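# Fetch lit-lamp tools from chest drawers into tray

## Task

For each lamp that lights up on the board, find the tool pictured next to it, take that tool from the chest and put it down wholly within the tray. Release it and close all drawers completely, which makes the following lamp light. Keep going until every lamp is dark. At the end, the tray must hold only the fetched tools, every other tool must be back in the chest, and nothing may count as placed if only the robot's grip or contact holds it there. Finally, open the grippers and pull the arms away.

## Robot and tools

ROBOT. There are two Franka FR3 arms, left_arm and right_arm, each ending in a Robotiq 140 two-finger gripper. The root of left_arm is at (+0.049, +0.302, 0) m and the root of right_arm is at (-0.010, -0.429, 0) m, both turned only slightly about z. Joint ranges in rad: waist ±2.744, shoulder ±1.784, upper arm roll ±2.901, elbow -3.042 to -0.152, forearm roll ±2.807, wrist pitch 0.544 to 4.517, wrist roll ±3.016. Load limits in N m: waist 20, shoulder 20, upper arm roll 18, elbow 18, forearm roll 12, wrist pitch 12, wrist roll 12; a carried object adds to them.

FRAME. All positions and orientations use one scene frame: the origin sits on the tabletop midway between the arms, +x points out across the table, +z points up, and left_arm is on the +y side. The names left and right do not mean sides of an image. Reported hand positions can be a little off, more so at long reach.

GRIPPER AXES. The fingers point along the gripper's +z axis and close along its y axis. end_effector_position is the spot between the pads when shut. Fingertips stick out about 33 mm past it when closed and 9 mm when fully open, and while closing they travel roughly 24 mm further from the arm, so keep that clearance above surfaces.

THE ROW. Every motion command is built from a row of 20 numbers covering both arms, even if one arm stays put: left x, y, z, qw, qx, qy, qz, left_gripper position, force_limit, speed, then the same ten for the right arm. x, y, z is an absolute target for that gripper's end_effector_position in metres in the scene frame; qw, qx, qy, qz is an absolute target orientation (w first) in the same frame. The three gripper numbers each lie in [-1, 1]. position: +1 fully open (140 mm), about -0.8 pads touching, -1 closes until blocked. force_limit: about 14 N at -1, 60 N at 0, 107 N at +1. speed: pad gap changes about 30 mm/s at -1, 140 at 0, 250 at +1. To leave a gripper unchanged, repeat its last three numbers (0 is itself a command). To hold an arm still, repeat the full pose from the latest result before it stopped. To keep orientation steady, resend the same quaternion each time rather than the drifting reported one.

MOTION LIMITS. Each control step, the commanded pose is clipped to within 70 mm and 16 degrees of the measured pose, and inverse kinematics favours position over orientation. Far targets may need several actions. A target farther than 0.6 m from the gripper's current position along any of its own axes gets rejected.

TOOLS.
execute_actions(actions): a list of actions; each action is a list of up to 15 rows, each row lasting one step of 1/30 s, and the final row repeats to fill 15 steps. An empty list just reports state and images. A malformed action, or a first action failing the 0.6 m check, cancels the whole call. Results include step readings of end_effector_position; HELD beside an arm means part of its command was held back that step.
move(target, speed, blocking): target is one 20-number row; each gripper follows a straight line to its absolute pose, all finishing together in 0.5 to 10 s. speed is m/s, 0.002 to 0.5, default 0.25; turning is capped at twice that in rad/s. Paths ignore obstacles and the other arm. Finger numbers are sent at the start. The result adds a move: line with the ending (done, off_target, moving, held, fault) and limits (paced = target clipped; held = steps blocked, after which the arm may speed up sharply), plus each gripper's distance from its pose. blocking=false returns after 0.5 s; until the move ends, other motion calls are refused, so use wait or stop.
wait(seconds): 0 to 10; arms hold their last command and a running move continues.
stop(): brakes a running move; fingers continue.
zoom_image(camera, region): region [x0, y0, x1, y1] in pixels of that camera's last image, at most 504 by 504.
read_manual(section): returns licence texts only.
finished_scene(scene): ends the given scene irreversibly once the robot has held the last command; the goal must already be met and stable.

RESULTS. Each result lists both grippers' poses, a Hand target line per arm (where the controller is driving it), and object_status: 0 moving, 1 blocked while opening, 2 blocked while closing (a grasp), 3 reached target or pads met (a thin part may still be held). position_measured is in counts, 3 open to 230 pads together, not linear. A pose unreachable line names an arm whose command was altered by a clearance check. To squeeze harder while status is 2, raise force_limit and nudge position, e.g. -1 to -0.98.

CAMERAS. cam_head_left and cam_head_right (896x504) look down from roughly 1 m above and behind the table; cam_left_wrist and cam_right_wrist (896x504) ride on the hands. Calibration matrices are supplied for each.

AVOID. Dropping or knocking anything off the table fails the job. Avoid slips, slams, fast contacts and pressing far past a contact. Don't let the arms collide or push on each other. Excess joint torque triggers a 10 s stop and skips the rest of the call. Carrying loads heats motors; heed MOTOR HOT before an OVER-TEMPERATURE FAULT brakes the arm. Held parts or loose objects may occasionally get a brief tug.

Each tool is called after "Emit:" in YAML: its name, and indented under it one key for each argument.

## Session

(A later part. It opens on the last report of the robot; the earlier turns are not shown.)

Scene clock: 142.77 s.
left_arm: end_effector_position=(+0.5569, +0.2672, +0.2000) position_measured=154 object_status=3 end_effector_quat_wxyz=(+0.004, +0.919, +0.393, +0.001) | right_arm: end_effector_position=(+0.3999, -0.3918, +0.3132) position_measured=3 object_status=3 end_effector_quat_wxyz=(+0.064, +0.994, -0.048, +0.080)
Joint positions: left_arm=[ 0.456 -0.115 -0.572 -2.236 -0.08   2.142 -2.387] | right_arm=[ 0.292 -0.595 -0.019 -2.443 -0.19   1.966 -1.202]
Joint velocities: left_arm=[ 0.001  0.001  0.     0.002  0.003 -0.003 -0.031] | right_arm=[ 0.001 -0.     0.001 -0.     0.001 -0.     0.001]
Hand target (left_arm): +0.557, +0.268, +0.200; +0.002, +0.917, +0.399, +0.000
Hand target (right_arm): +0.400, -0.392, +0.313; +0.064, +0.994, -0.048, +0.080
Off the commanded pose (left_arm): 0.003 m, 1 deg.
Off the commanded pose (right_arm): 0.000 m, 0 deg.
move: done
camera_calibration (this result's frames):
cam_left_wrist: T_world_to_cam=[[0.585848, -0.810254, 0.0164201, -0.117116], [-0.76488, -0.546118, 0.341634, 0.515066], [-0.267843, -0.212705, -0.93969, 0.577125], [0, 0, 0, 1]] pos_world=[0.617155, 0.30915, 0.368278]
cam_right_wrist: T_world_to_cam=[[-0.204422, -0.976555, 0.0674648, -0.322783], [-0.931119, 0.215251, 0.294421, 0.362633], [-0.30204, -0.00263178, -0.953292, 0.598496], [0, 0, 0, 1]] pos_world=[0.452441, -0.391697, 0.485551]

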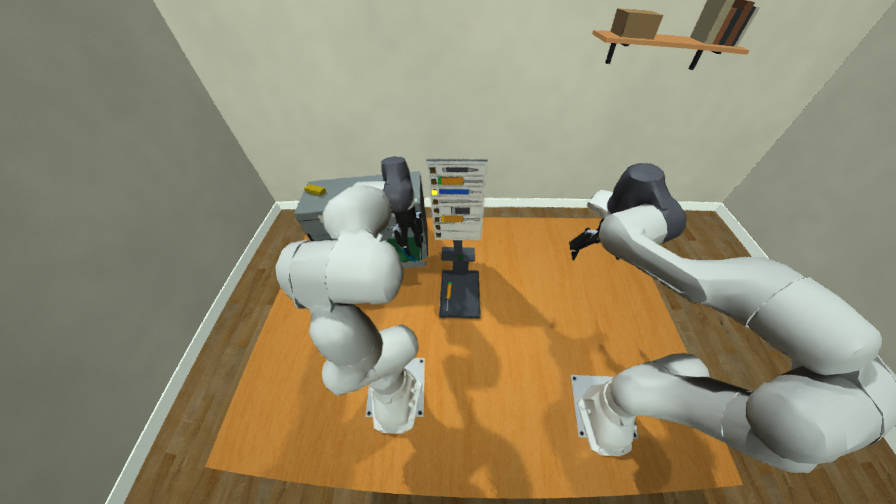

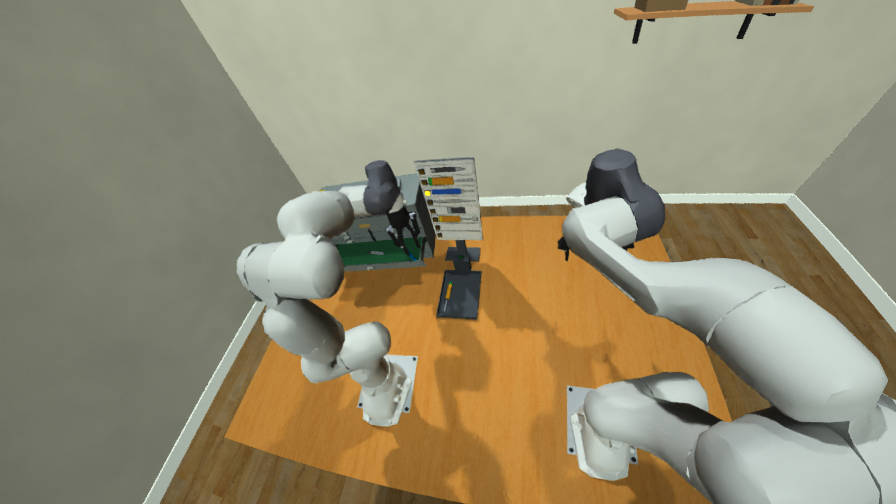

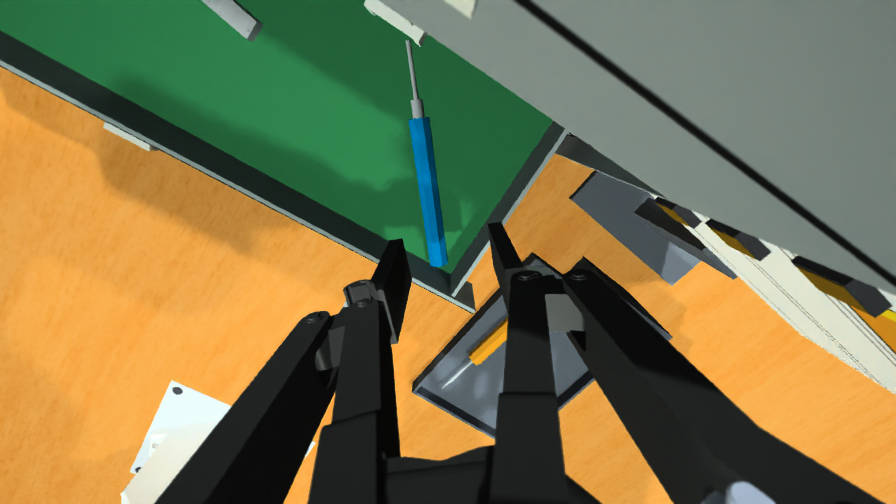

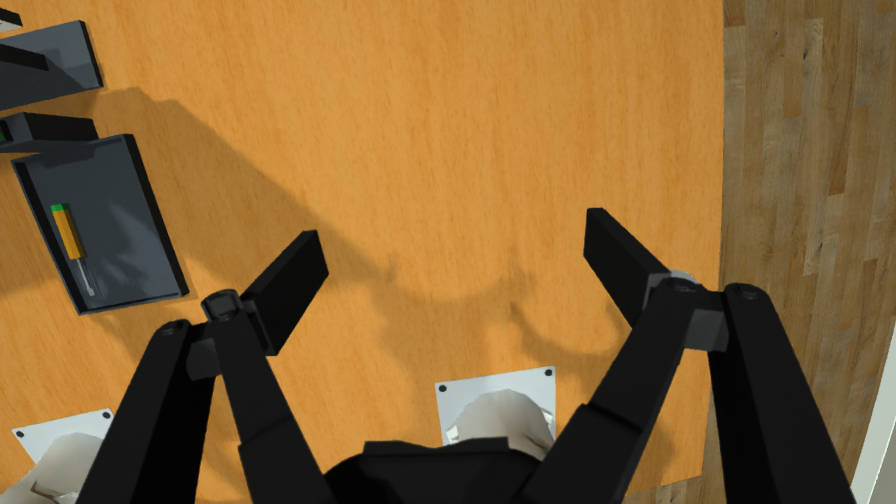

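Emit:
move:
  target: [0.573,0.286,0.17,0,0.917,0.399,0,-0.4,0,0,0.4,-0.392,0.313,0.064,0.994,-0.048,0.08,1,0,0]
  speed: 0.08

Emit:
move:
  target: [0.573,0.286,0.137,0,0.917,0.399,0,-0.4,0,0,0.4,-0.392,0.313,0.064,0.994,-0.048,0.08,1,0,0]
  speed: 0.04

Emit:
move:
  target: [0.573,0.286,0.137,0,0.917,0.399,0,-1,0,0,0.4,-0.392,0.313,0.064,0.994,-0.048,0.08,1,0,0]
  speed: 0.04

Scene clock: 144.03 s.
left_arm: end_effector_position=(+0.5713, +0.2833, +0.1698) position_measured=179 object_status=3 end_effector_quat_wxyz=(+0.000, +0.919, +0.395, -0.003) | right_arm: end_effector_position=(+0.3999, -0.3918, +0.3132) position_measured=3 object_status=3 end_effector_quat_wxyz=(+0.064, +0.994, -0.048, +0.080)
Joint positions: left_arm=[ 0.471 -0.017 -0.567 -2.22  -0.015  2.201 -2.407] | right_arm=[ 0.292 -0.595 -0.019 -2.443 -0.19   1.966 -1.202]
Joint velocities: left_arm=[ 0.001 -0.     0.     0.001  0.005  0.006 -0.007] | right_arm=[ 0.     0.001  0.    -0.001  0.001 -0.001 -0.   ]
Hand target (left_arm): +0.573, +0.286, +0.170; +0.000, +0.917, +0.399, -0.000
Hand target (right_arm): +0.400, -0.392, +0.313; +0.064, +0.994, -0.048, +0.080
Off the commanded pose (left_arm): 0.003 m, 1 deg.
Off the commanded pose (right_arm): 0.000 m, 0 deg.
move: done
camera_calibration (this result's frames):
cam_left_wrist: T_world_to_cam=[[0.588465, -0.808476, 0.00872676, -0.112679], [-0.760051, -0.549473, 0.346989, 0.54246], [-0.275737, -0.210824, -0.937828, 0.559747], [0, 0, 0, 1]] pos_world=[0.632948, 0.324977, 0.337702]
cam_right_wrist: T_world_to_cam=[[-0.204422, -0.976555, 0.0674648, -0.322783], [-0.931119, 0.215251, 0.294421, 0.362633], [-0.30204, -0.00263173, -0.953292, 0.598496], [0, 0, 0, 1]] pos_world=[0.452441, -0.391697, 0.485551]

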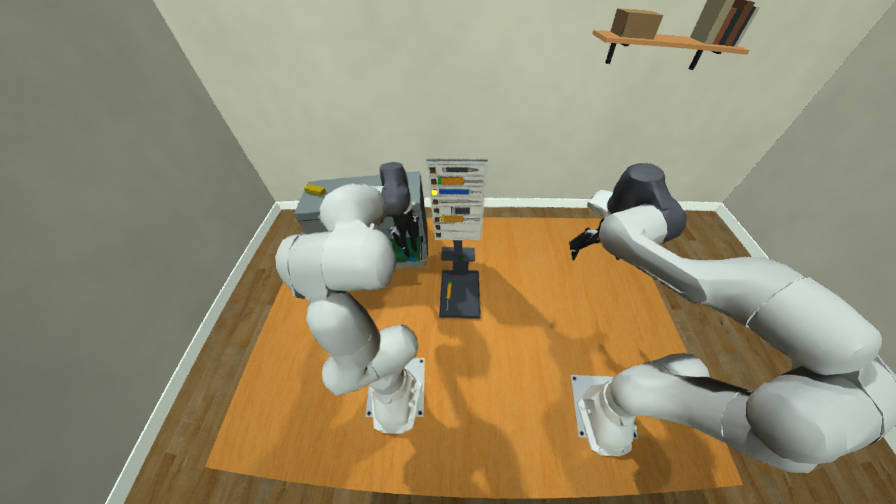

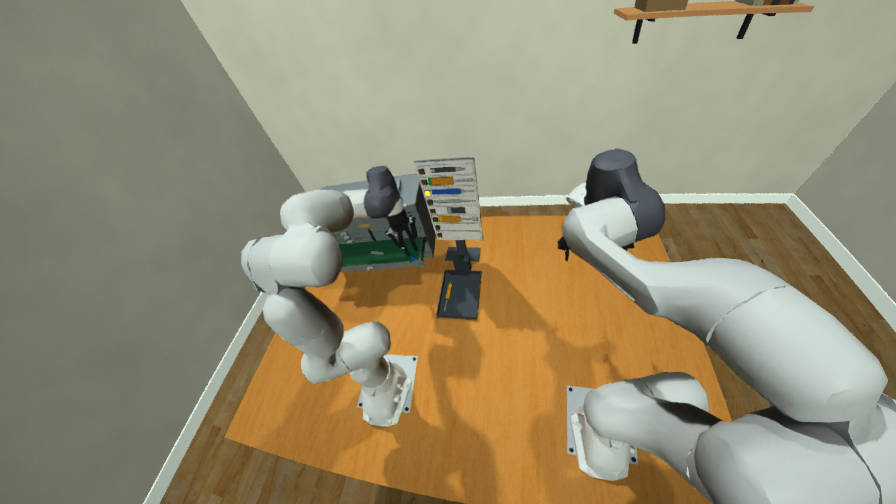

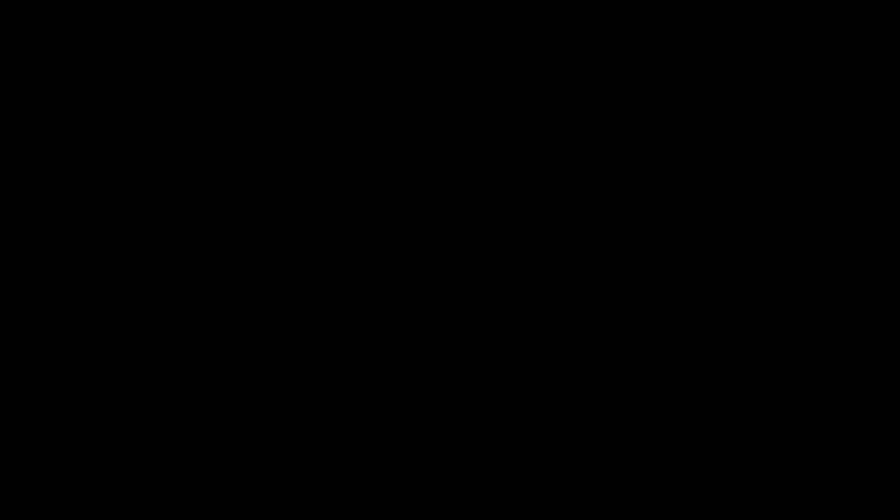

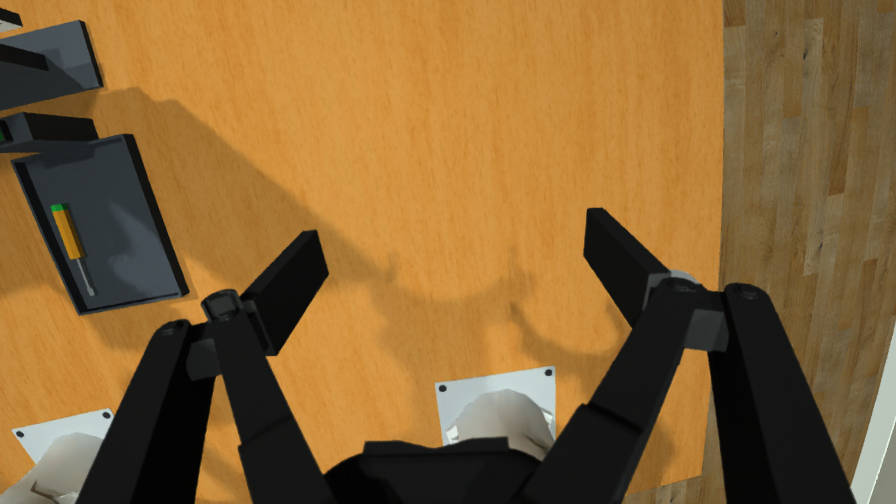

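Scene clock: 145.17 s.
left_arm: end_effector_position=(+0.5721, +0.2851, +0.1383) position_measured=179 object_status=3 end_effector_quat_wxyz=(+0.001, +0.919, +0.395, -0.002) | right_arm: end_effector_position=(+0.3999, -0.3918, +0.3132) position_measured=3 object_status=3 end_effector_quat_wxyz=(+0.064, +0.994, -0.048, +0.080)
Joint positions: left_arm=[ 0.471  0.037 -0.567 -2.253  0.022  2.281 -2.431] | right_arm=[ 0.292 -0.595 -0.019 -2.443 -0.19   1.966 -1.202]
Joint velocities: left_arm=[ 0.     0.001  0.001 -0.     0.007  0.017 -0.017] | right_arm=[ 0.     0.     0.     0.     0.001 -0.    -0.001]
Hand target (left_arm): +0.573, +0.286, +0.137; +0.000, +0.917, +0.399, -0.000
Hand target (right_arm): +0.400, -0.392, +0.313; +0.064, +0.994, -0.048, +0.080
Off the commanded pose (left_arm): 0.002 m, 1 deg.
Off the commanded pose (right_arm): 0.000 m, 0 deg.
move: done
camera_calibration (this result's frames):
cam_left_wrist: T_world_to_cam=[[0.589414, -0.807775, 0.0095293, -0.11225], [-0.759618, -0.550183, 0.346811, 0.554926], [-0.274903, -0.211654, -0.937887, 0.530551], [0, 0, 0, 1]] pos_world=[0.633543, 0.326931, 0.306212]
cam_right_wrist: T_world_to_cam=[[-0.204422, -0.976555, 0.0674649, -0.322783], [-0.931119, 0.215251, 0.294421, 0.362633], [-0.30204, -0.00263184, -0.953291, 0.598496], [0, 0, 0, 1]] pos_world=[0.452441, -0.391698, 0.485551]

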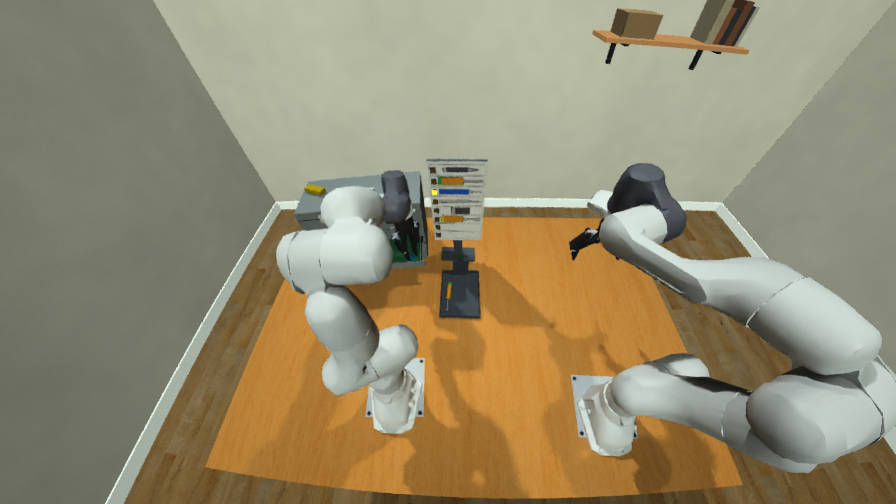

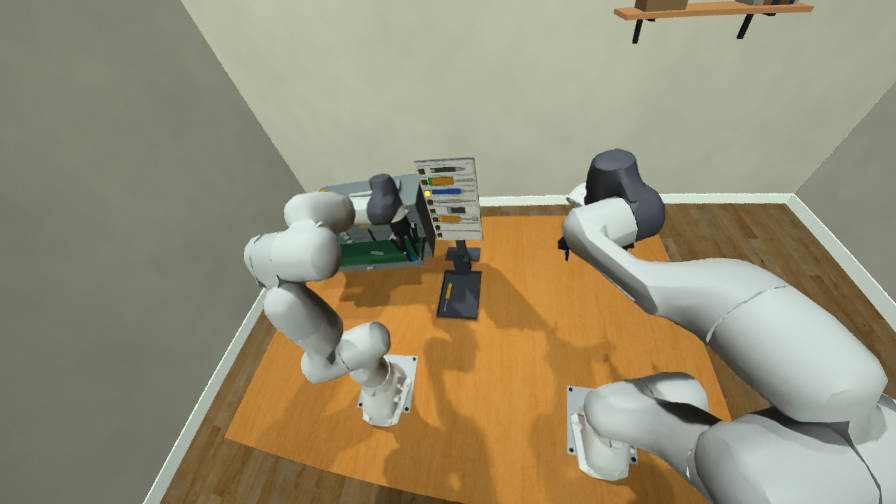

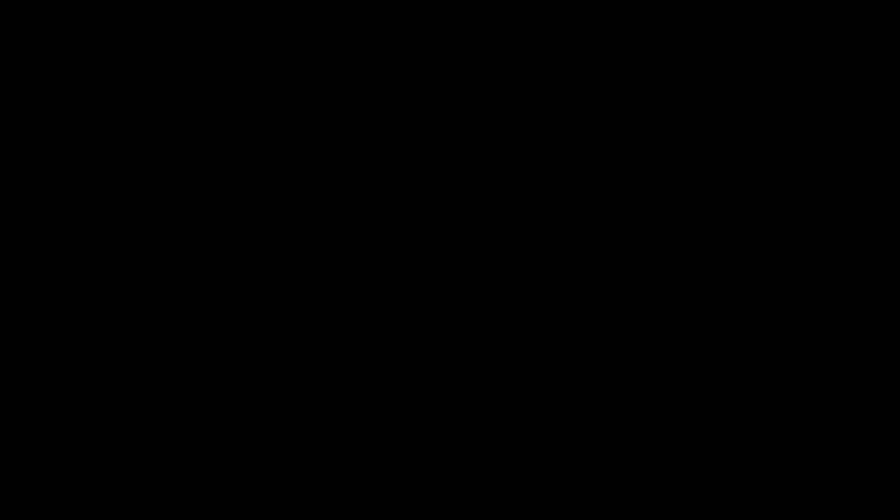

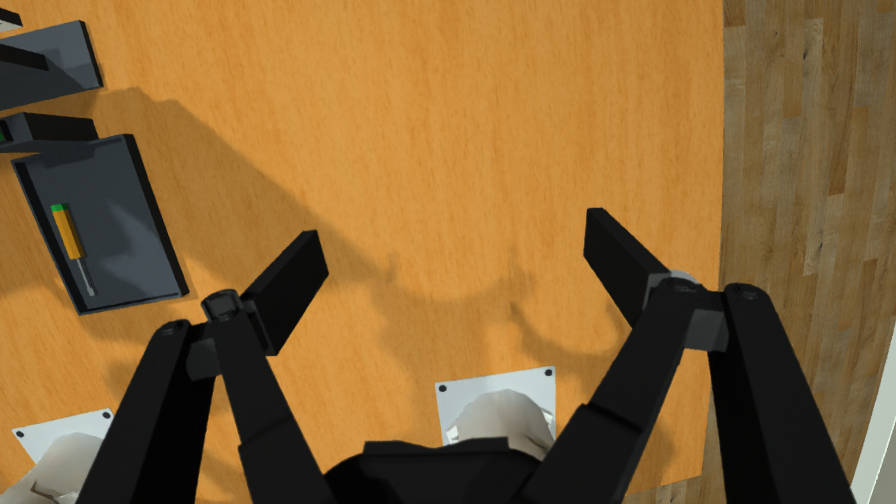

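Scene clock: 145.87 s.
left_arm: end_effector_position=(+0.5730, +0.2851, +0.1386) position_measured=216 object_status=2 end_effector_quat_wxyz=(+0.001, +0.918, +0.397, -0.001) | right_arm: end_effector_position=(+0.3999, -0.3918, +0.3132) position_measured=3 object_status=3 end_effector_quat_wxyz=(+0.064, +0.994, -0.048, +0.080)
Joint positions: left_arm=[ 0.471  0.037 -0.567 -2.253  0.022  2.284 -2.435] | right_arm=[ 0.292 -0.595 -0.019 -2.443 -0.19   1.966 -1.202]
Joint velocities: left_arm=[-0.001  0.    -0.    -0.001 -0.     0.001 -0.005] | right_arm=[-0.001 -0.001  0.001 -0.001 -0.001  0.001  0.001]
Hand target (left_arm): +0.573, +0.286, +0.137; +0.000, +0.917, +0.399, -0.000
Hand target (right_arm): +0.400, -0.392, +0.313; +0.064, +0.994, -0.048, +0.080
Off the commanded pose (left_arm): 0.002 m, 0 deg.
Off the commanded pose (right_arm): 0.000 m, 0 deg.
move: done
camera_calibration (this result's frames):
cam_left_wrist: T_world_to_cam=[[0.59227, -0.805661, 0.0112461, -0.115289], [-0.758714, -0.55295, 0.344382, 0.55619], [-0.271237, -0.2125, -0.938762, 0.529343], [0, 0, 0, 1]] pos_world=[0.633848, 0.327147, 0.306682]
cam_right_wrist: T_world_to_cam=[[-0.204422, -0.976555, 0.0674648, -0.322783], [-0.931119, 0.21525, 0.294421, 0.362633], [-0.30204, -0.00263177, -0.953292, 0.598496], [0, 0, 0, 1]] pos_world=[0.452441, -0.391697, 0.485551]

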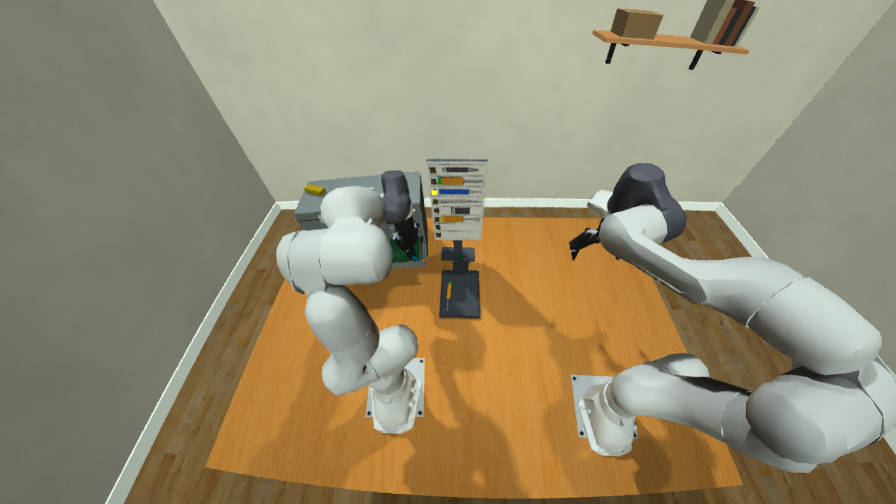

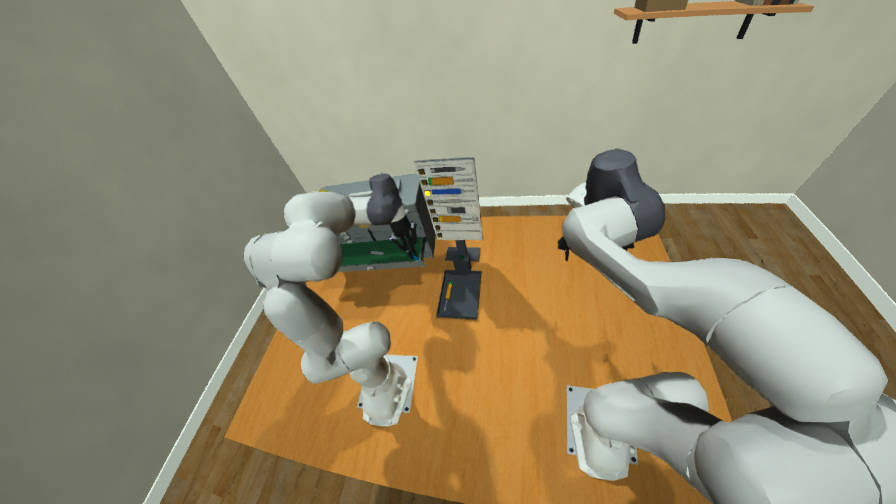

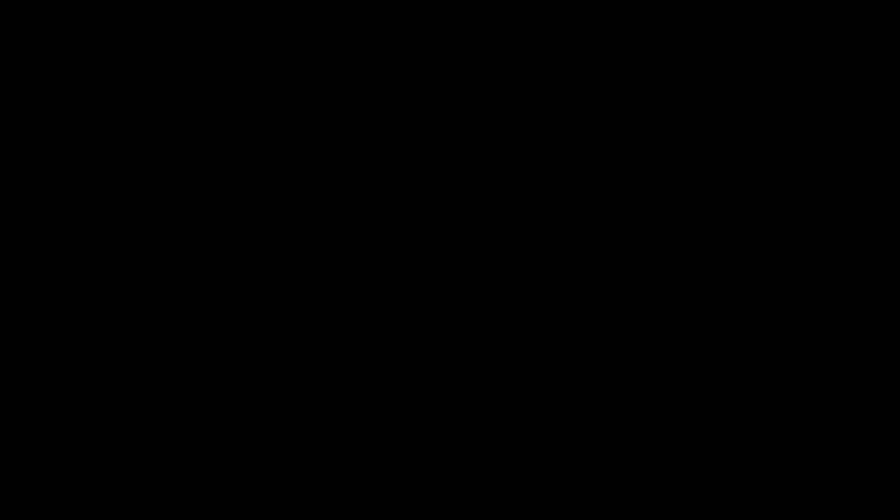

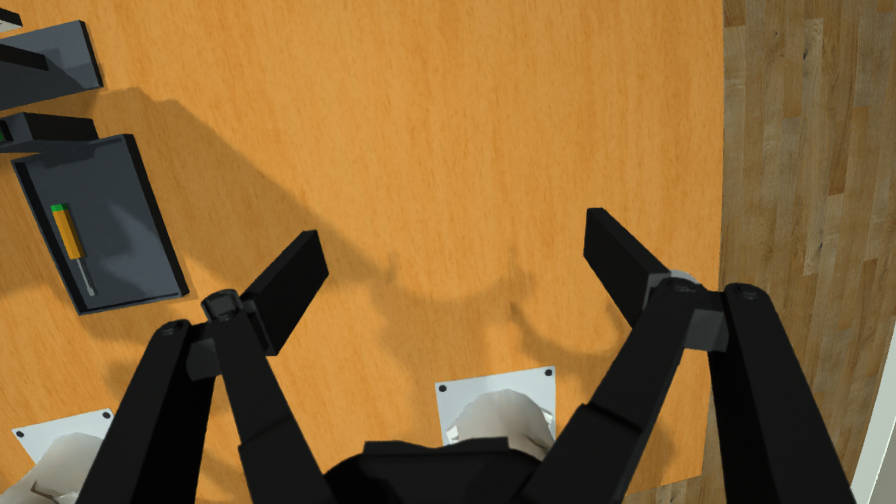

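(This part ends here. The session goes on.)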